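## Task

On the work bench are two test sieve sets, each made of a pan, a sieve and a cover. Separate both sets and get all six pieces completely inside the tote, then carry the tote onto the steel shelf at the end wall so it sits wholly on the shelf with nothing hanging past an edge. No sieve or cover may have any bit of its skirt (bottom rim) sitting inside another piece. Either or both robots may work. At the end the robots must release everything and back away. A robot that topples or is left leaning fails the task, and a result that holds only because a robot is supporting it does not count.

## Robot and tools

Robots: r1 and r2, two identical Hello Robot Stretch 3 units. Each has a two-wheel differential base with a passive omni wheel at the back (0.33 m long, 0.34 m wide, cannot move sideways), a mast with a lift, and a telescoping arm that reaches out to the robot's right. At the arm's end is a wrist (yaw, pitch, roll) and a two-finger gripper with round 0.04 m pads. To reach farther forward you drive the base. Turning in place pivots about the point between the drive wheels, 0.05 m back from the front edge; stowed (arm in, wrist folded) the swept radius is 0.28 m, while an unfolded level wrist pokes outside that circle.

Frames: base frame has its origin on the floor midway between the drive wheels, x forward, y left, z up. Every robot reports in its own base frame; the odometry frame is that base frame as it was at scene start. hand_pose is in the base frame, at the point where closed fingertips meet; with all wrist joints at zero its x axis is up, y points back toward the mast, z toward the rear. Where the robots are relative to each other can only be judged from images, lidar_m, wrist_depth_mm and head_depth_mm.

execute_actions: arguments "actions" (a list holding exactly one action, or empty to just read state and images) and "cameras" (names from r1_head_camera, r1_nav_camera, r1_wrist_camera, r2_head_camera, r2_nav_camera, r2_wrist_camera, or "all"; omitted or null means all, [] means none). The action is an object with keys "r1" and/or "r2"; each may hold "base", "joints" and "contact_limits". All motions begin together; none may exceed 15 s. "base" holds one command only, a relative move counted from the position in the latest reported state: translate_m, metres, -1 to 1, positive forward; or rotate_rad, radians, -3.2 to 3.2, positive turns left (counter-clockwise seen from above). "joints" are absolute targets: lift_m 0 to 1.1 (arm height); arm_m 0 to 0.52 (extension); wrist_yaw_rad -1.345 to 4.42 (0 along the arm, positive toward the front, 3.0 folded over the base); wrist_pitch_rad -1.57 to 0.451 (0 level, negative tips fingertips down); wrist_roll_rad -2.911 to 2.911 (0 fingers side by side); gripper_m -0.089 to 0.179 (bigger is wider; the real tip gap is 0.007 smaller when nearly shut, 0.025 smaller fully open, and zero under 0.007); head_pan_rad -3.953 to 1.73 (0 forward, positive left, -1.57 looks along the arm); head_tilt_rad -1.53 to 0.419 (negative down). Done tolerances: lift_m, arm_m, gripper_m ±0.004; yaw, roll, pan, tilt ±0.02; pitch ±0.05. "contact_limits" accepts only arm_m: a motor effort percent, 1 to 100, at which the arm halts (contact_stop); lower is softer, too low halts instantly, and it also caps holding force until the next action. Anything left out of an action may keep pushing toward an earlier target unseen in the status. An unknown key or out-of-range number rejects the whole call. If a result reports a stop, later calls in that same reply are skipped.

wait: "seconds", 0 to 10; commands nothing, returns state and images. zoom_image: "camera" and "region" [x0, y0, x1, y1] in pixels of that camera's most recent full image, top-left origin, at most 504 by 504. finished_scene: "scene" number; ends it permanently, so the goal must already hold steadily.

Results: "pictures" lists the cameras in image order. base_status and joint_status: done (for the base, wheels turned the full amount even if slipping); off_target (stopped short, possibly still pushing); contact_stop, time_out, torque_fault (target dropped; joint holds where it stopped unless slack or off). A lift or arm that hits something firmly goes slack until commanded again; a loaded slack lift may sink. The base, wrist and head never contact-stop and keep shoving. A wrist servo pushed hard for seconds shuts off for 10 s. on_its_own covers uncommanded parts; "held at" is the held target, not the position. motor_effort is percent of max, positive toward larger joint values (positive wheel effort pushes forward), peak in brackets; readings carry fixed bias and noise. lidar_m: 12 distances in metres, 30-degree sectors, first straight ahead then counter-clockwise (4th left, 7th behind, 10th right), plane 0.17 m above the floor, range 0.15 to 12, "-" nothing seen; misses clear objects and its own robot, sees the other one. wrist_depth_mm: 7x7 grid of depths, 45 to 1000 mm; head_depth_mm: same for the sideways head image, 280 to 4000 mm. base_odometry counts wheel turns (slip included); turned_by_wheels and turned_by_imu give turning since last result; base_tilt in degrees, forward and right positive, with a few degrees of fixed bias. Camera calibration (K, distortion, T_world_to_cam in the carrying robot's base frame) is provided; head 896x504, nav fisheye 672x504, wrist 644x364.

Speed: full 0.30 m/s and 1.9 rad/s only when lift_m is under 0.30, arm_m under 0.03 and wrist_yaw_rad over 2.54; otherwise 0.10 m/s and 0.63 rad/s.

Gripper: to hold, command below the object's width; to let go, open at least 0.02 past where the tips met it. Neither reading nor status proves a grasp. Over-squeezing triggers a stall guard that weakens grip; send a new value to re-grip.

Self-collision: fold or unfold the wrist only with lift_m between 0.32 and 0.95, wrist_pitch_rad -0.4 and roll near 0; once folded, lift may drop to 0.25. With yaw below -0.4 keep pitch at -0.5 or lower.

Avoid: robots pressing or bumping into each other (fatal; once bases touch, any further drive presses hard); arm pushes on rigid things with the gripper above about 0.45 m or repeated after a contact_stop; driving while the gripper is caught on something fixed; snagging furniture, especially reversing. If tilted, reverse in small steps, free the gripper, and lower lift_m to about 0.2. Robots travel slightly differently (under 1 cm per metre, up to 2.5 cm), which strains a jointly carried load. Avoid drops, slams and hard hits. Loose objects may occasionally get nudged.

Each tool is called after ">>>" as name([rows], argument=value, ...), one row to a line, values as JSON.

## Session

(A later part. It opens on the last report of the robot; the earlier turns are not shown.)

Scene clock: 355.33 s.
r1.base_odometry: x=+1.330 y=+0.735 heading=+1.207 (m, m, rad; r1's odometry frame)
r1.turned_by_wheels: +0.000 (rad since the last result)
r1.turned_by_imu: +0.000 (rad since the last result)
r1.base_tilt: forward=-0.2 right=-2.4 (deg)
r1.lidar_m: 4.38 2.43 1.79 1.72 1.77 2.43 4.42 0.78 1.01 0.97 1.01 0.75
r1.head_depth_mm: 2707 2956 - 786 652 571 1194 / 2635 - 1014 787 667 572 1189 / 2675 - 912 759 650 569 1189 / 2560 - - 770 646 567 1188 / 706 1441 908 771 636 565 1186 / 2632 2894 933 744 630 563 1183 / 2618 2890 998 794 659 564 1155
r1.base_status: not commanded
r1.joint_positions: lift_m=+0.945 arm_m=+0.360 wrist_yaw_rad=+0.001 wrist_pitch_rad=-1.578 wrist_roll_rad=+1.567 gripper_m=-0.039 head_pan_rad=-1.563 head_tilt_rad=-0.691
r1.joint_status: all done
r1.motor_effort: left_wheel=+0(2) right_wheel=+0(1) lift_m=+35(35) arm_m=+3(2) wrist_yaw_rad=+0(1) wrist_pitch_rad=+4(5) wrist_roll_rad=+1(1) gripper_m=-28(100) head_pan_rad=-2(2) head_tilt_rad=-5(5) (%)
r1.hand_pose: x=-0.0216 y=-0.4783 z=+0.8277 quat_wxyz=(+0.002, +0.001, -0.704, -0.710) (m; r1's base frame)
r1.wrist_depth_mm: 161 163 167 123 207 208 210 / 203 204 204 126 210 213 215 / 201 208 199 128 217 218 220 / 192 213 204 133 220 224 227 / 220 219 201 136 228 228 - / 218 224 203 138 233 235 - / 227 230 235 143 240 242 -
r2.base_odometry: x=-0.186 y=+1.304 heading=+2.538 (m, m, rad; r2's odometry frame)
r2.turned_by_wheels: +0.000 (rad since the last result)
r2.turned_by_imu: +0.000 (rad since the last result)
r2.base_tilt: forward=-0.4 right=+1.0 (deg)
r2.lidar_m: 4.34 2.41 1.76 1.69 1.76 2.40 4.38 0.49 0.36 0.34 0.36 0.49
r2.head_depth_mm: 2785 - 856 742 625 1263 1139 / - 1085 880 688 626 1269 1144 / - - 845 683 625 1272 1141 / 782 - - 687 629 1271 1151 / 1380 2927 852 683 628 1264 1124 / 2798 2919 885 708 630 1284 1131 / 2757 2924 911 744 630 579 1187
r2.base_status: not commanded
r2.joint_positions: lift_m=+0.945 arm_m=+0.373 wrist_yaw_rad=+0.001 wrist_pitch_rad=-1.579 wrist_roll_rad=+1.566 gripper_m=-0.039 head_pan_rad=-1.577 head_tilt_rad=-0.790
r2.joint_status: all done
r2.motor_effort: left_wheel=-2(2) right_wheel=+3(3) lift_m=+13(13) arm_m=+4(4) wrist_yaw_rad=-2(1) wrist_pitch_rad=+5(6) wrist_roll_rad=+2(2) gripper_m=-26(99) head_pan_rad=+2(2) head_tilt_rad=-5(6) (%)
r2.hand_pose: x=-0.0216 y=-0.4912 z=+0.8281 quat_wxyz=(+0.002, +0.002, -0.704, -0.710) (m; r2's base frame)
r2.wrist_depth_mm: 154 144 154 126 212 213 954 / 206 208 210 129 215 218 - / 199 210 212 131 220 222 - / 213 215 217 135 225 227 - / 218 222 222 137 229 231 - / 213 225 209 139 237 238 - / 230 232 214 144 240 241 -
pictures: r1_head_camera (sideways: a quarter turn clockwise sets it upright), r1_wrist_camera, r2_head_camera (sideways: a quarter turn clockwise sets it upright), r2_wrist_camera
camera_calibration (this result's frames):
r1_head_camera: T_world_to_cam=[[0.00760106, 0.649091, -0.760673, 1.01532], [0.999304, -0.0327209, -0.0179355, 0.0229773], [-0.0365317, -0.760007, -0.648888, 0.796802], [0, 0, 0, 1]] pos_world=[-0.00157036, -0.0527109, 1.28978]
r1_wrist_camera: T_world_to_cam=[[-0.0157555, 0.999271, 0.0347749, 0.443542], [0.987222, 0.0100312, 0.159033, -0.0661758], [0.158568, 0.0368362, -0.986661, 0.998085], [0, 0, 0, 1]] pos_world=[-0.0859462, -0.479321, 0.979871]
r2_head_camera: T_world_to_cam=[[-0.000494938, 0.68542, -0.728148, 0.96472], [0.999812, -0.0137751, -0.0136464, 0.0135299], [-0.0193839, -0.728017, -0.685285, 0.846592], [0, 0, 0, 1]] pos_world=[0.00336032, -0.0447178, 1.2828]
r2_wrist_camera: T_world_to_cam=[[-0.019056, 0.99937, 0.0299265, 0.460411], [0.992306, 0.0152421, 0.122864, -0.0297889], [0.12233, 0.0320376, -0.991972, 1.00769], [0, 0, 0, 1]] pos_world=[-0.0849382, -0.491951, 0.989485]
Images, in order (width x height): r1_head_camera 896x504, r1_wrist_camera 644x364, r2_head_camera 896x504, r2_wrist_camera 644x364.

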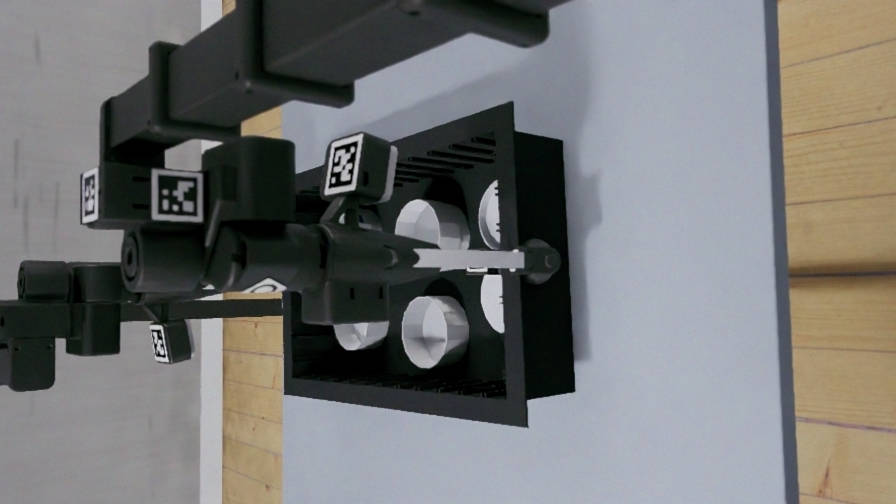

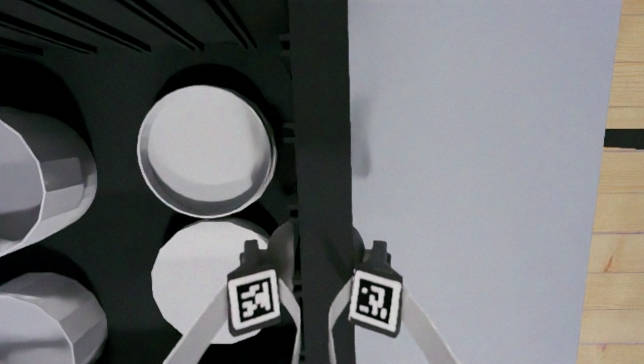

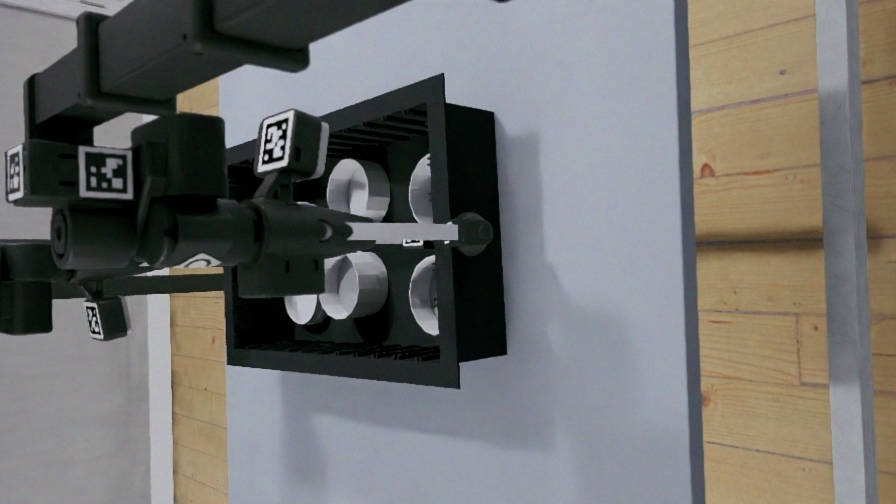

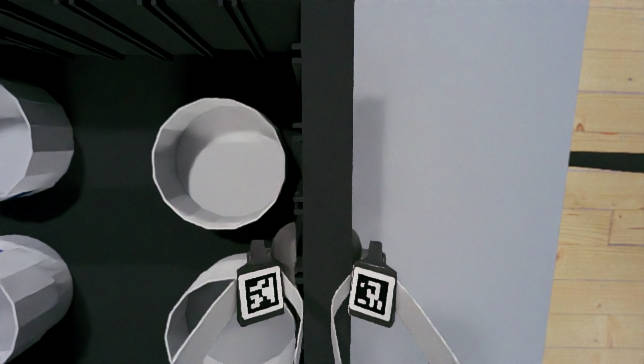

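Pads are under the flange now.

>>> execute_actions([
  {"r1":{"joints":{"lift_m":0.975}},"r2":{"joints":{"lift_m":0.975}}},
], cameras=[])

>>> execute_actions([
  {"r1":{"base":{"translate_m":0.5}},"r2":{"base":{"translate_m":-0.5}}},
], cameras=["r1_wrist_camera","r2_wrist_camera","r1_head_camera"])

Scene clock: 357.00 s.
r1.base_odometry: x=+1.330 y=+0.735 heading=+1.207 (m, m, rad; r1's odometry frame)
r1.turned_by_wheels: +0.000 (rad since the last result)
r1.turned_by_imu: +0.000 (rad since the last result)
r1.base_tilt: forward=+0.0 right=-2.2 (deg)
r1.lidar_m: 4.38 2.43 1.79 1.72 1.77 2.42 4.41 0.78 1.01 0.97 1.01 0.75
r1.head_depth_mm: 2659 - 951 810 671 572 1192 / 2648 2979 1000 761 669 569 1187 / 2567 - 893 737 649 570 1186 / 2568 - - 744 647 567 1188 / 691 2853 879 737 635 566 1180 / 2685 2892 892 657 646 565 1179 / 2631 2881 998 795 658 564 1157
r1.base_status: not commanded
r1.joint_positions: lift_m=+0.975 arm_m=+0.360 wrist_yaw_rad=+0.001 wrist_pitch_rad=-1.578 wrist_roll_rad=+1.567 gripper_m=-0.032 head_pan_rad=-1.563 head_tilt_rad=-0.691
r1.joint_status: all done
r1.on_its_own: gripper_m is held at -0.033, not at your -0.040, by its stall guard, which is still easing
r1.motor_effort: left_wheel=+1(1) right_wheel=+0(0) lift_m=+48(52) arm_m=+2(3) wrist_yaw_rad=-1(1) wrist_pitch_rad=+5(4) wrist_roll_rad=+1(1) gripper_m=-24(27) head_pan_rad=-2(2) head_tilt_rad=-5(5) (%)
r1.hand_pose: x=-0.0216 y=-0.4783 z=+0.8573 quat_wxyz=(+0.002, +0.001, -0.704, -0.710) (m; r1's base frame)
r1.wrist_depth_mm: 160 163 166 124 234 235 938 / 207 207 207 127 239 241 992 / 201 211 201 130 245 247 - / 190 215 205 133 251 252 - / 223 224 201 136 259 260 - / 220 227 204 139 261 268 - / 229 232 236 142 272 273 -
r2.base_odometry: x=-0.186 y=+1.304 heading=+2.538 (m, m, rad; r2's odometry frame)
r2.turned_by_wheels: +0.000 (rad since the last result)
r2.turned_by_imu: +0.000 (rad since the last result)
r2.base_tilt: forward=-0.5 right=+1.0 (deg)
r2.lidar_m: 4.34 2.41 1.76 1.69 1.75 2.40 4.38 0.49 0.36 0.34 0.36 0.49
r2.head_depth_mm: - - 909 741 624 1272 1143 / - 2894 765 686 626 1274 1143 / - - 829 665 628 1262 1138 / 763 - 782 687 626 1276 1141 / 2639 2936 810 667 630 1268 1130 / 2777 2942 884 726 629 1273 1126 / 2749 2923 915 747 629 578 1187
r2.base_status: not commanded
r2.joint_positions: lift_m=+0.974 arm_m=+0.373 wrist_yaw_rad=+0.001 wrist_pitch_rad=-1.579 wrist_roll_rad=+1.566 gripper_m=-0.031 head_pan_rad=-1.577 head_tilt_rad=-0.790
r2.joint_status: all done
r2.on_its_own: gripper_m is held at -0.031, not at your -0.040, by its stall guard, which is still easing
r2.motor_effort: left_wheel=-2(2) right_wheel=+4(3) lift_m=+30(32) arm_m=+4(5) wrist_yaw_rad=-1(1) wrist_pitch_rad=+5(5) wrist_roll_rad=+1(2) gripper_m=-1(27) head_pan_rad=+2(2) head_tilt_rad=-6(6) (%)
r2.hand_pose: x=-0.0216 y=-0.4912 z=+0.8570 quat_wxyz=(+0.002, +0.002, -0.704, -0.710) (m; r2's base frame)
r2.wrist_depth_mm: 155 154 155 130 238 242 991 / 207 210 212 133 243 244 - / 201 215 214 136 249 251 - / 216 219 219 139 252 255 - / 221 223 226 141 260 260 - / 213 228 213 143 267 268 - / 231 235 219 149 271 274 -
pictures: none
No camera images: the call's "cameras" was empty. Leave "cameras" out to get every camera's image.

Scene clock: 362.97 s.
r1.base_odometry: x=+1.508 y=+1.202 heading=+1.207 (m, m, rad; r1's odometry frame)
r1.turned_by_wheels: +0.000 (rad since the last result)
r1.turned_by_imu: -0.004 (rad since the last result)
r1.base_tilt: forward=-0.3 right=-2.1 (deg)
r1.lidar_m: 3.87 2.47 1.77 1.73 1.79 2.42 1.28 1.26 1.01 0.97 0.36 4.06
r1.head_depth_mm: 2669 - 951 812 670 573 1189 / 2597 2959 1002 764 666 570 1189 / 2563 - 895 739 648 569 1189 / 2551 - - 741 645 568 1190 / 692 2844 876 737 635 565 1164 / 2670 2908 894 656 642 564 1163 / 2628 2853 2352 793 659 562 679
r1.base_status: done
r1.joint_positions: lift_m=+0.975 arm_m=+0.360 wrist_yaw_rad=+0.001 wrist_pitch_rad=-1.578 wrist_roll_rad=+1.567 gripper_m=-0.026 head_pan_rad=-1.563 head_tilt_rad=-0.691
r1.joint_status: not commanded
r1.on_its_own: gripper_m is held at -0.027, not at your -0.040, by its stall guard, which is not easing now
r1.motor_effort: left_wheel=+1(5) right_wheel=+0(4) lift_m=+48(48) arm_m=+3(2) wrist_yaw_rad=-1(1) wrist_pitch_rad=+5(4) wrist_roll_rad=+1(1) gripper_m=-22(22) head_pan_rad=-2(2) head_tilt_rad=-5(5) (%)
r1.hand_pose: x=-0.0216 y=-0.4783 z=+0.8573 quat_wxyz=(+0.002, +0.001, -0.704, -0.710) (m; r1's base frame)
r1.wrist_depth_mm: 159 161 167 126 234 235 902 / 209 209 209 129 238 241 937 / 197 211 202 133 245 246 - / 198 216 208 135 251 255 - / 221 223 204 138 258 260 - / 220 227 207 141 263 264 - / 230 233 237 146 274 273 -
r2.base_odometry: x=+0.226 y=+1.021 heading=+2.538 (m, m, rad; r2's odometry frame)
r2.turned_by_wheels: +0.000 (rad since the last result)
r2.turned_by_imu: +0.000 (rad since the last result)
r2.base_tilt: forward=-0.6 right=+1.0 (deg)
r2.lidar_m: 4.83 2.42 1.76 1.69 1.76 2.39 3.89 4.04 0.36 0.35 0.36 0.49
r2.head_depth_mm: - - 2185 743 626 692 1148 / - 2927 773 688 628 1268 1067 / - - 828 688 626 1269 1139 / 752 - 786 682 628 1271 1151 / 2662 2952 813 664 630 1273 1131 / 2779 2935 886 728 629 1270 1125 / 2785 2904 916 747 631 1272 1130
r2.base_status: done
r2.joint_positions: lift_m=+0.974 arm_m=+0.373 wrist_yaw_rad=+0.001 wrist_pitch_rad=-1.579 wrist_roll_rad=+1.566 gripper_m=-0.027 head_pan_rad=-1.577 head_tilt_rad=-0.790
r2.joint_status: not commanded
r2.on_its_own: gripper_m is held at -0.028, not at your -0.040, by its stall guard, which is not easing now
r2.motor_effort: left_wheel=-2(5) right_wheel=+4(5) lift_m=+30(30) arm_m=+5(5) wrist_yaw_rad=-1(2) wrist_pitch_rad=+5(5) wrist_roll_rad=+2(2) gripper_m=-21(22) head_pan_rad=+2(2) head_tilt_rad=-6(6) (%)
r2.hand_pose: x=-0.0216 y=-0.4912 z=+0.8570 quat_wxyz=(+0.002, +0.002, -0.704, -0.710) (m; r2's base frame)
r2.wrist_depth_mm: 155 156 156 130 239 241 - / 209 210 214 133 243 246 - / 210 214 215 136 250 251 - / 217 220 220 139 253 254 - / 222 224 227 141 260 265 - / 212 230 214 144 266 270 - / 232 236 220 149 272 276 -
pictures: r1_head_camera (sideways: a quarter turn clockwise sets it upright), r1_wrist_camera, r2_wrist_camera
camera_calibration (this result's frames):
r1_head_camera: T_world_to_cam=[[0.00760201, 0.649107, -0.760659, 1.01531], [0.999304, -0.0327222, -0.0179364, 0.0229784], [-0.0365331, -0.759993, -0.648904, 0.796822], [0, 0, 0, 1]] pos_world=[-0.00157045, -0.0527107, 1.28977]
r1_wrist_camera: T_world_to_cam=[[-0.015755, 0.999273, 0.0347171, 0.442579], [0.987222, 0.0100399, 0.159033, -0.0708772], [0.158568, 0.0367791, -0.986663, 1.02726], [0, 0, 0, 1]] pos_world=[-0.0859462, -0.479327, 1.00946]
r2_wrist_camera: T_world_to_cam=[[-0.019054, 0.999375, 0.0297853, 0.459704], [0.992306, 0.0152575, 0.122862, -0.0333384], [0.122331, 0.0318972, -0.991977, 1.03637], [0, 0, 0, 1]] pos_world=[-0.0849382, -0.491965, 1.01845]
Images, in order (width x height): r1_head_camera 896x504, r1_wrist_camera 644x364, r2_wrist_camera 644x364.

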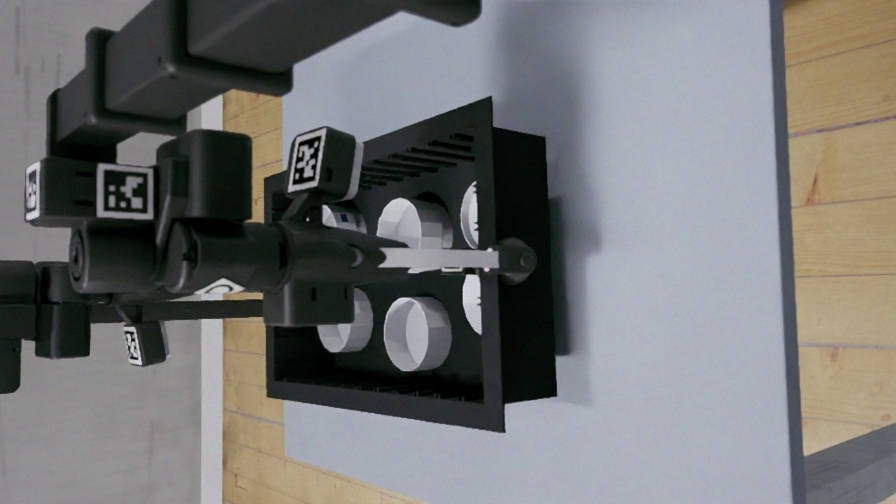

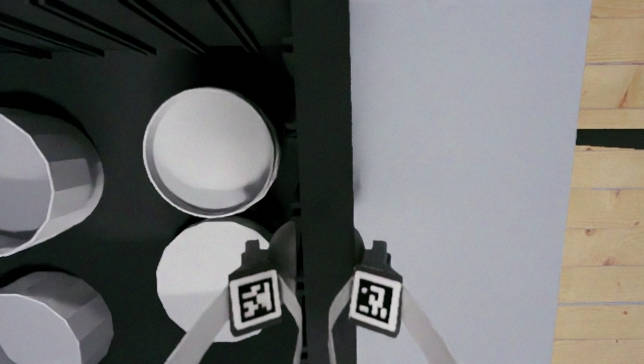

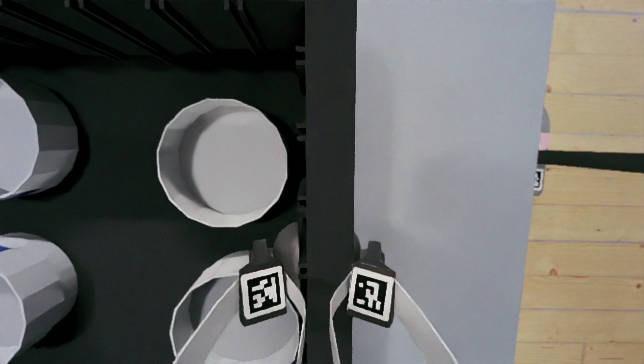

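>>> execute_actions([
  {"r1":{"base":{"translate_m":1.0}},"r2":{"base":{"translate_m":-1.0}}},
], cameras=["r1_wrist_camera","r2_wrist_camera"])

Scene clock: 374.40 s.
r1.base_odometry: x=+1.863 y=+2.137 heading=+1.207 (m, m, rad; r1's odometry frame)
r1.turned_by_wheels: +0.000 (rad since the last result)
r1.turned_by_imu: -0.006 (rad since the last result)
r1.base_tilt: forward=-0.3 right=-2.2 (deg)
r1.lidar_m: 2.87 2.49 1.80 1.71 1.77 2.43 2.24 0.85 1.24 1.32 3.15 2.98
r1.head_depth_mm: 2661 - 2317 1957 1629 1388 1216 / 2632 2965 2419 1846 1609 1384 1211 / 2544 - 894 742 1545 1384 1210 / 2550 - - 741 1538 1368 1212 / 687 2826 878 737 1534 1367 1201 / 2639 2924 890 660 1533 1373 1200 / 2586 2842 2413 1941 1606 1375 1196
r1.base_status: done
r1.joint_positions: lift_m=+0.975 arm_m=+0.360 wrist_yaw_rad=+0.001 wrist_pitch_rad=-1.579 wrist_roll_rad=+1.567 gripper_m=-0.023 head_pan_rad=-1.563 head_tilt_rad=-0.691
r1.joint_status: not commanded
r1.on_its_own: gripper_m is held at -0.024, not at your -0.040, by its stall guard, which is not easing now
r1.motor_effort: left_wheel=+0(7) right_wheel=-1(5) lift_m=+48(48) arm_m=+2(3) wrist_yaw_rad=-1(1) wrist_pitch_rad=+5(4) wrist_roll_rad=+1(1) gripper_m=-22(24) head_pan_rad=-2(2) head_tilt_rad=-5(6) (%)
r1.hand_pose: x=-0.0216 y=-0.4782 z=+0.8573 quat_wxyz=(+0.002, +0.001, -0.704, -0.710) (m; r1's base frame)
r1.wrist_depth_mm: 159 158 165 126 941 937 935 / 209 210 209 130 947 - 956 / 197 213 202 133 - - - / 197 217 207 136 - - - / 210 223 204 138 - - - / 221 227 206 141 - - - / 232 234 236 147 - - -
r2.base_odometry: x=+1.049 y=+0.453 heading=+2.538 (m, m, rad; r2's odometry frame)
r2.turned_by_wheels: +0.000 (rad since the last result)
r2.turned_by_imu: -0.001 (rad since the last result)
r2.base_tilt: forward=-0.6 right=+1.0 (deg)
r2.lidar_m: 1.33 2.41 1.75 1.69 1.75 2.37 2.90 3.01 3.20 1.31 1.23 0.82
r2.head_depth_mm: - - 2243 1833 1530 1337 1178 / - 2949 769 712 1539 1342 1188 / - - 829 716 1553 1339 1175 / 751 - 792 670 1551 1333 1176 / 1386 2950 815 659 1565 1343 1186 / 2770 2962 2187 1767 1552 1342 1184 / 2808 2947 2244 1843 1552 1343 1188
r2.base_status: done
r2.joint_positions: lift_m=+0.974 arm_m=+0.373 wrist_yaw_rad=+0.001 wrist_pitch_rad=-1.579 wrist_roll_rad=+1.566 gripper_m=-0.027 head_pan_rad=-1.577 head_tilt_rad=-0.790
r2.joint_status: not commanded
r2.on_its_own: gripper_m is held at -0.028, not at your -0.040, by its stall guard, which is not easing now
r2.motor_effort: left_wheel=-2(5) right_wheel=+4(5) lift_m=+30(30) arm_m=+5(6) wrist_yaw_rad=-1(0) wrist_pitch_rad=+5(5) wrist_roll_rad=+2(2) gripper_m=-22(21) head_pan_rad=+2(2) head_tilt_rad=-6(6) (%)
r2.hand_pose: x=-0.0216 y=-0.4912 z=+0.8570 quat_wxyz=(+0.002, +0.002, -0.704, -0.710) (m; r2's base frame)
r2.wrist_depth_mm: 152 156 156 131 960 981 991 / 207 211 212 158 992 989 - / 207 214 216 200 - - - / 217 219 222 184 - - - / 222 225 228 142 - - - / 207 229 215 144 - - - / 231 234 219 179 - - -
pictures: r1_wrist_camera, r2_wrist_camera
camera_calibration (this result's frames):
r1_wrist_camera: T_world_to_cam=[[-0.0157573, 0.999262, 0.0350423, 0.442211], [0.987222, 0.00999032, 0.159036, -0.0709055], [0.158568, 0.0371005, -0.986651, 1.02741], [0, 0, 0, 1]] pos_world=[-0.0859462, -0.479293, 1.00947]
r2_wrist_camera: T_world_to_cam=[[-0.0190564, 0.999365, 0.0301113, 0.459336], [0.992306, 0.0152198, 0.122866, -0.0333631], [0.12233, 0.032221, -0.991966, 1.03652], [0, 0, 0, 1]] pos_world=[-0.0849382, -0.491934, 1.01846]
Images, in order (width x height): r1_wrist_camera 644x364, r2_wrist_camera 644x364.

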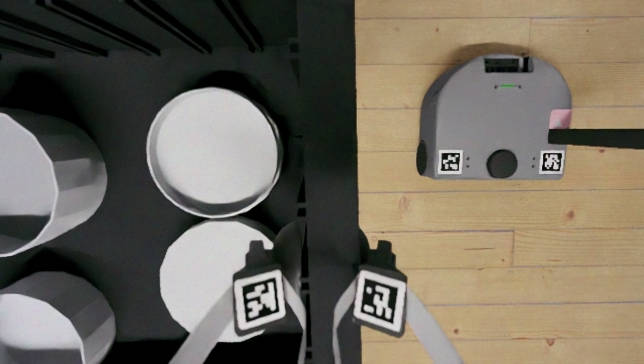

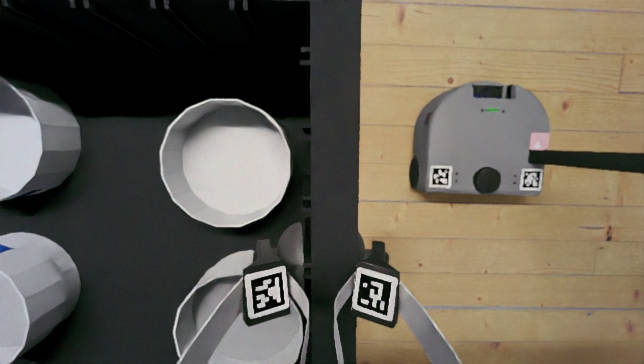

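Compressing slightly; retract arms and nudge r1 left.

>>> execute_actions([
  {"r1":{"base":{"rotate_rad":0.012},"joints":{"arm_m":0.352,"head_pan_rad":-0.3,"head_tilt_rad":-0.3}},"r2":{"joints":{"arm_m":0.367}}},
], cameras=[])

>>> execute_actions([
  {"r1":{"base":{"translate_m":1.0}},"r2":{"base":{"translate_m":-1.005}}},
], cameras=["r1_wrist_camera","r2_wrist_camera","r1_head_camera"])

>>> execute_actions([
  {"r1":{"base":{"translate_m":1.0}},"r2":{"base":{"translate_m":-1.0}}},
], cameras=["r1_wrist_camera","r2_wrist_camera","r1_head_camera"])

Scene clock: 376.67 s.
r1.base_odometry: x=+1.863 y=+2.137 heading=+1.219 (m, m, rad; r1's odometry frame)
r1.turned_by_wheels: +0.012 (rad since the last result)
r1.turned_by_imu: +0.012 (rad since the last result)
r1.base_tilt: forward=-0.2 right=-2.1 (deg)
r1.lidar_m: 2.87 2.46 1.80 1.71 1.77 2.46 2.24 0.85 1.23 1.32 3.15 2.98
r1.head_depth_mm: 2932 3124 3325 3489 2604 1951 1562 / 2790 2959 3176 3366 2597 1960 1549 / 2731 2908 3074 3215 2598 1948 1555 / 2656 2791 2899 3111 2586 1943 1569 / 2560 2701 2775 3021 2622 1942 1541 / 2458 2617 2667 2888 2604 1927 1545 / 2395 2504 2607 2774 2598 1948 1549
r1.base_status: done
r1.joint_positions: lift_m=+0.975 arm_m=+0.352 wrist_yaw_rad=+0.001 wrist_pitch_rad=-1.571 wrist_roll_rad=+1.567 gripper_m=-0.023 head_pan_rad=-0.307 head_tilt_rad=-0.310
r1.joint_status: all done
r1.on_its_own: gripper_m is held at -0.024, not at your -0.040, by its stall guard, which is not easing now
r1.motor_effort: left_wheel=+0(10) right_wheel=+0(6) lift_m=+48(48) arm_m=-2(0) wrist_yaw_rad=-1(1) wrist_pitch_rad=+0(5) wrist_roll_rad=+1(1) gripper_m=-19(23) head_pan_rad=+1(29) head_tilt_rad=+5(31) (%)
r1.hand_pose: x=-0.0216 y=-0.4727 z=+0.8571 quat_wxyz=(+0.002, +0.001, -0.707, -0.708) (m; r1's base frame)
r1.wrist_depth_mm: 168 159 169 127 919 952 937 / 209 210 209 130 938 - 952 / 196 214 204 133 - - - / 199 219 209 136 - - - / 225 224 205 139 - - - / 219 229 208 141 - - - / 231 234 235 145 - - -
r2.base_odometry: x=+1.049 y=+0.453 heading=+2.538 (m, m, rad; r2's odometry frame)
r2.turned_by_wheels: +0.000 (rad since the last result)
r2.turned_by_imu: +0.000 (rad since the last result)
r2.base_tilt: forward=-0.5 right=+1.0 (deg)
r2.lidar_m: 1.33 2.41 1.76 1.68 1.74 2.39 2.90 3.00 3.19 1.31 1.24 0.82
r2.head_depth_mm: - - 2222 1836 1548 1345 1186 / - 2893 782 717 1556 1335 1175 / - - 826 715 1543 1347 1188 / 1286 - 787 672 1554 1338 1186 / 2715 2892 817 661 1552 1353 1186 / 2773 2911 2172 1787 1549 1339 1181 / 2742 2938 2237 1834 1556 1342 1190
r2.base_status: not commanded
r2.joint_positions: lift_m=+0.974 arm_m=+0.367 wrist_yaw_rad=+0.001 wrist_pitch_rad=-1.571 wrist_roll_rad=+1.566 gripper_m=-0.027 head_pan_rad=-1.577 head_tilt_rad=-0.790
r2.joint_status: all done
r2.on_its_own: gripper_m is held at -0.028, not at your -0.040, by its stall guard, which is not easing now
r2.motor_effort: left_wheel=-2(2) right_wheel=+4(4) lift_m=+30(30) arm_m=-3(4) wrist_yaw_rad=-1(1) wrist_pitch_rad=+1(5) wrist_roll_rad=+2(1) gripper_m=-19(22) head_pan_rad=+2(2) head_tilt_rad=-6(5) (%)
r2.hand_pose: x=-0.0216 y=-0.4879 z=+0.8568 quat_wxyz=(+0.002, +0.002, -0.707, -0.707) (m; r2's base frame)
r2.wrist_depth_mm: 160 160 158 129 971 956 998 / 208 210 212 132 964 977 - / 209 215 216 135 - - - / 218 220 220 138 - - - / 222 225 227 142 - - - / 213 231 216 144 - - - / 235 238 219 149 - - -
pictures: none
No camera images: the call's "cameras" was empty. Leave "cameras" out to get every camera's image.

action 0: r2: "base": translate_m = -1.005 is out of range: |translate_m| is at most 1

Scene clock: 387.63 s.
r1.base_odometry: x=+2.208 y=+3.076 heading=+1.219 (m, m, rad; r1's odometry frame)
r1.turned_by_wheels: +0.000 (rad since the last result)
r1.turned_by_imu: -0.008 (rad since the last result)
r1.base_tilt: forward=+0.0 right=-2.1 (deg)
r1.lidar_m: 1.86 1.93 1.80 1.74 1.80 2.46 1.82 2.04 3.16 1.32 2.66 1.94
r1.head_depth_mm: 1922 2033 2160 2309 2453 1938 1577 / 1829 1947 2071 2176 2335 1926 1553 / 1789 1892 1977 1956 2275 1953 1556 / 1719 1817 1914 1948 2171 1951 1548 / 1656 1731 1853 1791 2083 1943 1558 / 1609 1678 1779 1653 1985 1937 1551 / 1555 1619 1695 1795 1907 1929 1559
r1.base_status: done
r1.joint_positions: lift_m=+0.975 arm_m=+0.352 wrist_yaw_rad=+0.001 wrist_pitch_rad=-1.564 wrist_roll_rad=+1.567 gripper_m=-0.023 head_pan_rad=-0.307 head_tilt_rad=-0.310
r1.joint_status: not commanded
r1.on_its_own: gripper_m is held at -0.024, not at your -0.040, by its stall guard, which is not easing now
r1.motor_effort: left_wheel=+0(3) right_wheel=+0(4) lift_m=+47(48) arm_m=-2(2) wrist_yaw_rad=+0(1) wrist_pitch_rad=-4(4) wrist_roll_rad=+1(1) gripper_m=-21(19) head_pan_rad=+2(3) head_tilt_rad=+3(5) (%)
r1.hand_pose: x=-0.0216 y=-0.4745 z=+0.8570 quat_wxyz=(+0.002, +0.001, -0.709, -0.705) (m; r1's base frame)
r1.wrist_depth_mm: 168 161 170 127 930 922 935 / 212 210 211 129 945 - 970 / 197 214 205 132 991 - 977 / 199 219 210 136 - - - / 226 224 205 139 - - - / 219 230 206 141 - - - / 234 236 237 145 - - -
r2.base_odometry: x=+1.873 y=-0.114 heading=+2.538 (m, m, rad; r2's odometry frame)
r2.turned_by_wheels: +0.000 (rad since the last result)
r2.turned_by_imu: +0.001 (rad since the last result)
r2.base_tilt: forward=-0.5 right=+1.0 (deg)
r2.lidar_m: 1.77 2.40 1.74 1.68 1.74 1.99 1.90 1.97 2.68 1.32 3.15 2.01
r2.head_depth_mm: - - 2240 1808 1545 1333 1178 / - 2891 786 721 1545 1331 1178 / - - 831 716 1546 1342 1181 / 1270 - 788 687 1548 1337 1182 / 2713 2917 808 666 1569 1346 1184 / 2801 2897 2184 1800 1553 1344 1188 / 2790 2918 2272 1844 1557 1342 1188
r2.base_status: done
r2.joint_positions: lift_m=+0.974 arm_m=+0.367 wrist_yaw_rad=+0.001 wrist_pitch_rad=-1.564 wrist_roll_rad=+1.566 gripper_m=-0.027 head_pan_rad=-1.577 head_tilt_rad=-0.790
r2.joint_status: not commanded
r2.on_its_own: gripper_m is held at -0.028, not at your -0.040, by its stall guard, which is not easing now
r2.motor_effort: left_wheel=-1(6) right_wheel=+3(4) lift_m=+30(30) arm_m=-3(4) wrist_yaw_rad=-1(1) wrist_pitch_rad=-3(3) wrist_roll_rad=+2(2) gripper_m=-20(20) head_pan_rad=+3(2) head_tilt_rad=-6(5) (%)
r2.hand_pose: x=-0.0216 y=-0.4896 z=+0.8567 quat_wxyz=(+0.002, +0.002, -0.709, -0.705) (m; r2's base frame)
r2.wrist_depth_mm: 160 161 158 130 970 981 969 / 208 212 212 133 - 968 - / 209 215 217 136 - - - / 219 220 222 140 - - - / 224 227 228 142 - - - / 211 232 216 144 - - - / 236 239 220 149 - - -
pictures: r1_head_camera (sideways: a quarter turn clockwise sets it upright), r1_wrist_camera, r2_wrist_camera
camera_calibration (this result's frames):
r1_head_camera: T_world_to_cam=[[-0.300492, 0.108666, -0.947574, 1.26096], [0.344353, 0.938839, -0.00153637, 0.00562754], [0.889452, -0.326762, -0.319533, 0.362613], [0, 0, 0, 1]] pos_world=[0.0544428, -0.0238181, 1.31072]
r1_wrist_camera: T_world_to_cam=[[-0.0157632, 0.999666, 0.0204682, 0.451176], [0.98722, 0.0123138, 0.158885, -0.0696574], [0.15858, 0.0227112, -0.987085, 1.02046], [0, 0, 0, 1]] pos_world=[-0.0859452, -0.473343, 1.00911]
r2_wrist_camera: T_world_to_cam=[[-0.0190628, 0.999705, 0.0150774, 0.47083], [0.992304, 0.017072, 0.122641, -0.0322459], [0.122347, 0.0172993, -0.992337, 1.02912], [0, 0, 0, 1]] pos_world=[-0.0849368, -0.487943, 1.01809]
Images, in order (width x height): r1_head_camera 896x504, r1_wrist_camera 644x364, r2_wrist_camera 644x364.

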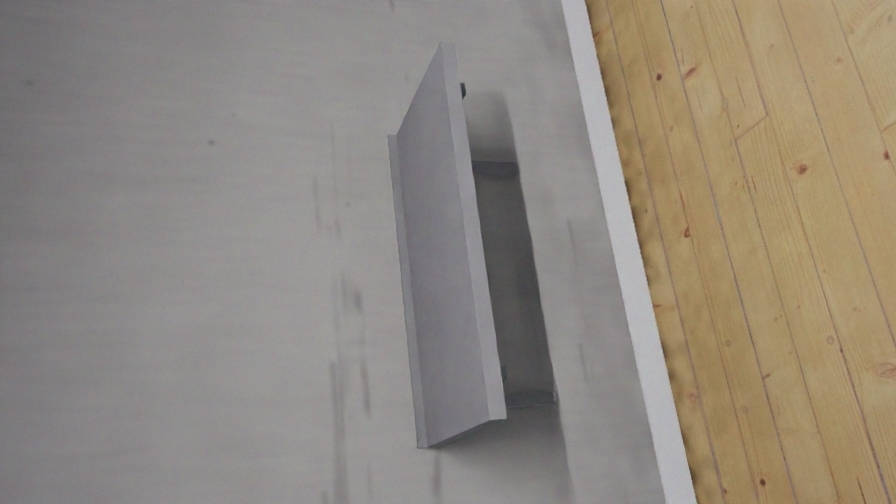

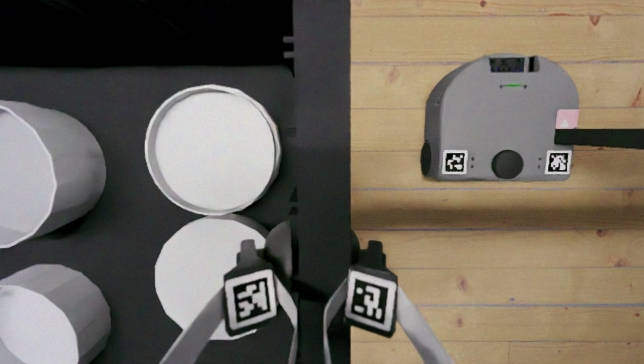

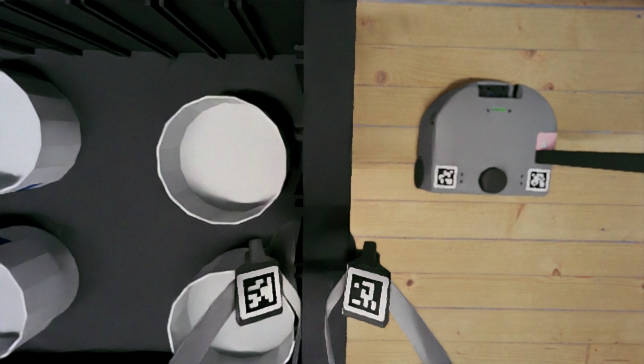

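>>> execute_actions([
  {"r1":{"base":{"translate_m":0.995},"joints":{"lift_m":1.02,"head_pan_rad":-0.9,"head_tilt_rad":-0.6}},"r2":{"base":{"translate_m":-1.0},"joints":{"lift_m":1.02}}},
], cameras=["r1_head_camera"])

>>> execute_actions([
  {"r1":{"base":{"translate_m":0.4}},"r2":{"base":{"translate_m":-0.4}}},
], cameras=["r1_head_camera","r2_nav_camera","r1_wrist_camera"])

Scene clock: 399.70 s.
r1.base_odometry: x=+2.551 y=+4.010 heading=+1.219 (m, m, rad; r1's odometry frame)
r1.turned_by_wheels: +0.000 (rad since the last result)
r1.turned_by_imu: -0.009 (rad since the last result)
r1.base_tilt: forward=-0.1 right=-2.2 (deg)
r1.lidar_m: 0.87 0.89 1.21 1.75 1.81 2.43 2.82 2.95 3.16 1.32 1.25 0.90
r1.head_depth_mm: 2071 2451 2725 2245 1735 1481 1270 / 1725 1981 2153 2219 1776 1483 1260 / 1471 1658 1230 1988 1770 1475 1260 / 1282 1410 1228 915 1763 1480 1255 / 1137 1244 1222 911 804 1469 1268 / 1024 1107 1162 909 728 1434 1260 / 932 994 1064 908 728 653 1252
r1.base_status: done
r1.joint_positions: lift_m=+1.020 arm_m=+0.352 wrist_yaw_rad=+0.001 wrist_pitch_rad=-1.563 wrist_roll_rad=+1.567 gripper_m=-0.023 head_pan_rad=-0.893 head_tilt_rad=-0.592
r1.joint_status: all done
r1.on_its_own: gripper_m is held at -0.024, not at your -0.040, by its stall guard, which is not easing now
r1.motor_effort: left_wheel=+2(5) right_wheel=-1(5) lift_m=+48(46) arm_m=-2(2) wrist_yaw_rad=-1(1) wrist_pitch_rad=-4(4) wrist_roll_rad=+1(1) gripper_m=-20(21) head_pan_rad=-3(23) head_tilt_rad=-5(26) (%)
r1.hand_pose: x=-0.0216 y=-0.4747 z=+0.9020 quat_wxyz=(+0.002, +0.001, -0.709, -0.705) (m; r1's base frame)
r1.wrist_depth_mm: 162 163 167 127 958 966 - / 211 211 211 130 - - - / 201 214 205 132 - - - / 199 221 208 136 - - - / 225 227 204 139 - - - / 220 231 206 141 - - - / 234 236 237 145 - - -
r2.base_odometry: x=+2.696 y=-0.682 heading=+2.538 (m, m, rad; r2's odometry frame)
r2.turned_by_wheels: +0.000 (rad since the last result)
r2.turned_by_imu: +0.002 (rad since the last result)
r2.base_tilt: forward=-0.5 right=+1.0 (deg)
r2.lidar_m: 2.76 2.39 1.74 1.67 1.30 0.95 0.91 0.95 1.28 1.31 3.20 2.92
r2.head_depth_mm: 2857 2670 2254 1839 1540 1344 1178 / 2915 3012 681 1741 1536 1341 1184 / - 904 759 643 1545 1336 1186 / - - 758 1663 1555 1337 1184 / 2789 875 764 631 1551 1343 1178 / 2838 2933 2134 1799 1566 1342 1187 / 2750 2943 2254 1840 1560 1341 1182
r2.base_status: done
r2.joint_positions: lift_m=+1.019 arm_m=+0.367 wrist_yaw_rad=+0.001 wrist_pitch_rad=-1.563 wrist_roll_rad=+1.566 gripper_m=-0.027 head_pan_rad=-1.577 head_tilt_rad=-0.790
r2.joint_status: all done
r2.on_its_own: gripper_m is held at -0.028, not at your -0.040, by its stall guard, which is not easing now
r2.motor_effort: left_wheel=-1(5) right_wheel=+3(3) lift_m=+29(30) arm_m=-4(5) wrist_yaw_rad=-1(1) wrist_pitch_rad=-3(3) wrist_roll_rad=+1(2) gripper_m=-22(20) head_pan_rad=+2(2) head_tilt_rad=-5(6) (%)
r2.hand_pose: x=-0.0216 y=-0.4897 z=+0.9017 quat_wxyz=(+0.002, +0.002, -0.709, -0.705) (m; r2's base frame)
r2.wrist_depth_mm: 158 158 157 130 - - - / 211 212 214 132 - - - / 211 217 216 135 - - - / 220 222 221 139 - - - / 224 227 229 142 - - - / 211 232 216 145 - - - / 238 237 220 149 - - -
pictures: r1_head_camera (sideways: a quarter turn clockwise sets it upright)
camera_calibration (this result's frames):
r1_head_camera: T_world_to_cam=[[-0.348098, 0.452558, -0.820987, 1.09612], [0.804546, 0.593728, -0.0138428, 0.0188391], [0.481179, -0.665341, -0.570779, 0.692033], [0, 0, 0, 1]] pos_world=[0.0334077, -0.0468035, 1.29516]
Images, in order (width x height): r1_head_camera 896x504.

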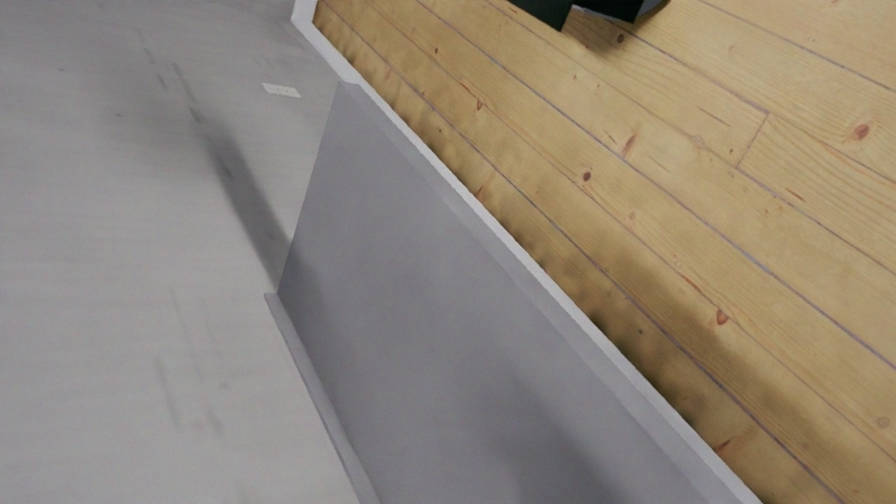

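Scene clock: 404.67 s.
r1.base_odometry: x=+2.688 y=+4.385 heading=+1.219 (m, m, rad; r1's odometry frame)
r1.turned_by_wheels: +0.000 (rad since the last result)
r1.turned_by_imu: -0.003 (rad since the last result)
r1.base_tilt: forward=-0.1 right=-2.2 (deg)
r1.lidar_m: 0.46 0.48 0.65 1.72 1.82 2.46 3.90 3.35 3.15 1.32 0.67 0.48
r1.head_depth_mm: 1090 1296 1487 927 717 612 525 / 903 1034 1133 921 733 611 524 / 772 869 978 922 733 609 524 / 671 743 828 882 731 608 521 / 596 650 716 793 730 608 522 / 535 577 628 689 711 607 521 / 486 522 561 608 661 606 553
r1.base_status: done
r1.joint_positions: lift_m=+1.020 arm_m=+0.352 wrist_yaw_rad=+0.001 wrist_pitch_rad=-1.565 wrist_roll_rad=+1.567 gripper_m=-0.023 head_pan_rad=-0.893 head_tilt_rad=-0.592
r1.joint_status: not commanded
r1.on_its_own: gripper_m is held at -0.024, not at your -0.040, by its stall guard, which is not easing now
r1.motor_effort: left_wheel=+2(6) right_wheel=+0(5) lift_m=+48(48) arm_m=-2(2) wrist_yaw_rad=+0(1) wrist_pitch_rad=-4(4) wrist_roll_rad=+1(1) gripper_m=-19(19) head_pan_rad=-2(3) head_tilt_rad=-5(4) (%)
r1.hand_pose: x=-0.0216 y=-0.4744 z=+0.9020 quat_wxyz=(+0.002, +0.001, -0.709, -0.705) (m; r1's base frame)
r1.wrist_depth_mm: 161 162 166 127 988 986 - / 211 212 209 129 - - - / 200 214 203 132 - - - / 200 217 210 136 - - - / 226 226 205 138 313 306 306 / 219 231 208 141 312 312 313 / 234 234 238 145 316 320 323
r2.base_odometry: x=+3.025 y=-0.909 heading=+2.538 (m, m, rad; r2's odometry frame)
r2.turned_by_wheels: +0.000 (rad since the last result)
r2.turned_by_imu: +0.001 (rad since the last result)
r2.base_tilt: forward=-0.5 right=+1.1 (deg)
r2.lidar_m: 3.17 2.39 1.74 1.67 0.74 0.53 0.51 0.53 0.72 1.31 3.20 4.36
r2.head_depth_mm: 1601 1171 908 739 626 553 1179 / 1983 1852 680 704 625 554 1176 / - 900 755 641 638 564 1182 / - - 755 1640 1544 1344 1183 / 2766 873 761 631 1546 1343 1182 / 2782 2937 2131 1792 1557 1338 1186 / 2750 2911 2255 1844 1554 1338 1187
r2.base_status: done
r2.joint_positions: lift_m=+1.019 arm_m=+0.367 wrist_yaw_rad=+0.001 wrist_pitch_rad=-1.564 wrist_roll_rad=+1.566 gripper_m=-0.027 head_pan_rad=-1.577 head_tilt_rad=-0.790
r2.joint_status: not commanded
r2.on_its_own: gripper_m is held at -0.028, not at your -0.040, by its stall guard, which is not easing now
r2.motor_effort: left_wheel=-1(5) right_wheel=+2(4) lift_m=+30(30) arm_m=-3(5) wrist_yaw_rad=-1(1) wrist_pitch_rad=-3(3) wrist_roll_rad=+2(2) gripper_m=-20(20) head_pan_rad=+2(2) head_tilt_rad=-6(5) (%)
r2.hand_pose: x=-0.0216 y=-0.4896 z=+0.9017 quat_wxyz=(+0.002, +0.002, -0.709, -0.705) (m; r2's base frame)
r2.wrist_depth_mm: 159 158 157 130 280 281 971 / 210 212 212 133 286 288 - / 210 216 216 135 293 293 - / 220 221 222 139 - 298 - / 224 227 228 142 - - - / 209 232 215 143 - - - / 237 239 220 148 - - -
pictures: r1_head_camera (sideways: a quarter turn clockwise sets it upright), r1_wrist_camera, r2_nav_camera (sideways: a quarter turn counterclockwise sets it upright)
camera_calibration (this result's frames):
r1_head_camera: T_world_to_cam=[[-0.348144, 0.452627, -0.820929, 1.09604], [0.804553, 0.593719, -0.013847, 0.0188446], [0.481133, -0.665302, -0.570862, 0.692141], [0, 0, 0, 1]] pos_world=[0.0334066, -0.0468033, 1.29515]
r1_wrist_camera: T_world_to_cam=[[-0.0157635, 0.999657, 0.0209142, 0.449728], [0.98722, 0.0122432, 0.15889, -0.0768482], [0.15858, 0.0231516, -0.987075, 1.06508], [0, 0, 0, 1]] pos_world=[-0.0859452, -0.473291, 1.05412]
r2_nav_camera: T_world_to_cam=[[-0.0170391, -0.726837, 0.686599, -0.849442], [-0.998094, 0.0530995, 0.0314421, 0.0192898], [-0.0593113, -0.684754, -0.726357, 0.908002], [0, 0, 0, 1]] pos_world=[0.0586341, 0.00332742, 1.24215]
Images, in order (width x height): r1_head_camera 896x504, r1_wrist_camera 644x364, r2_nav_camera 672x504.

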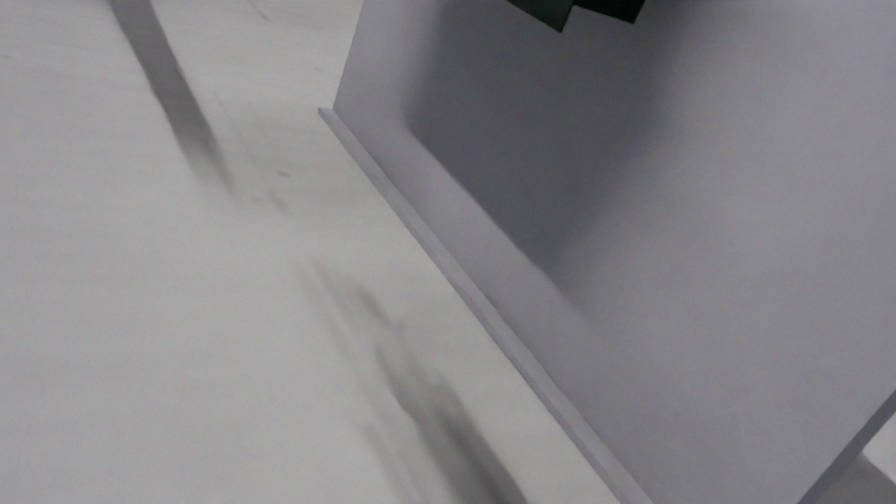

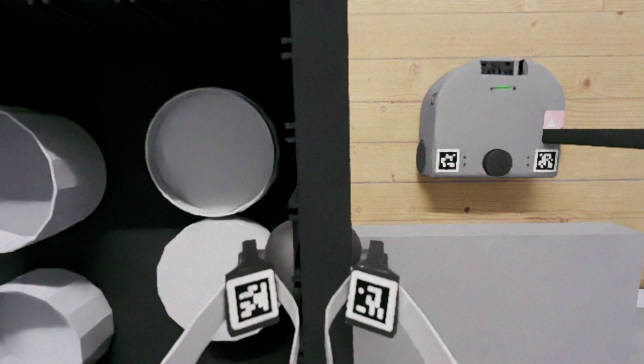

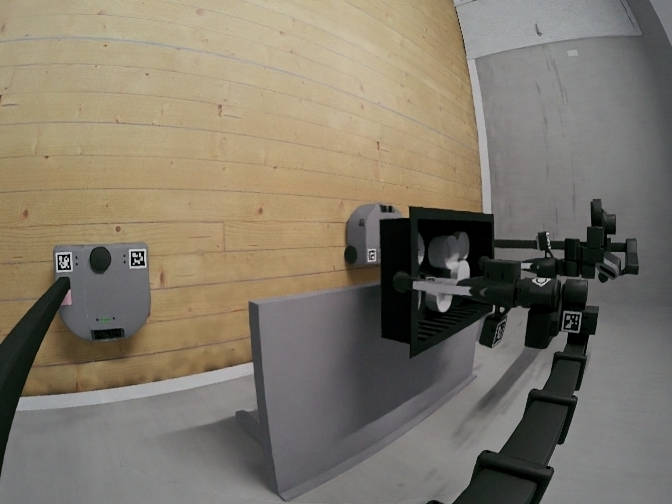

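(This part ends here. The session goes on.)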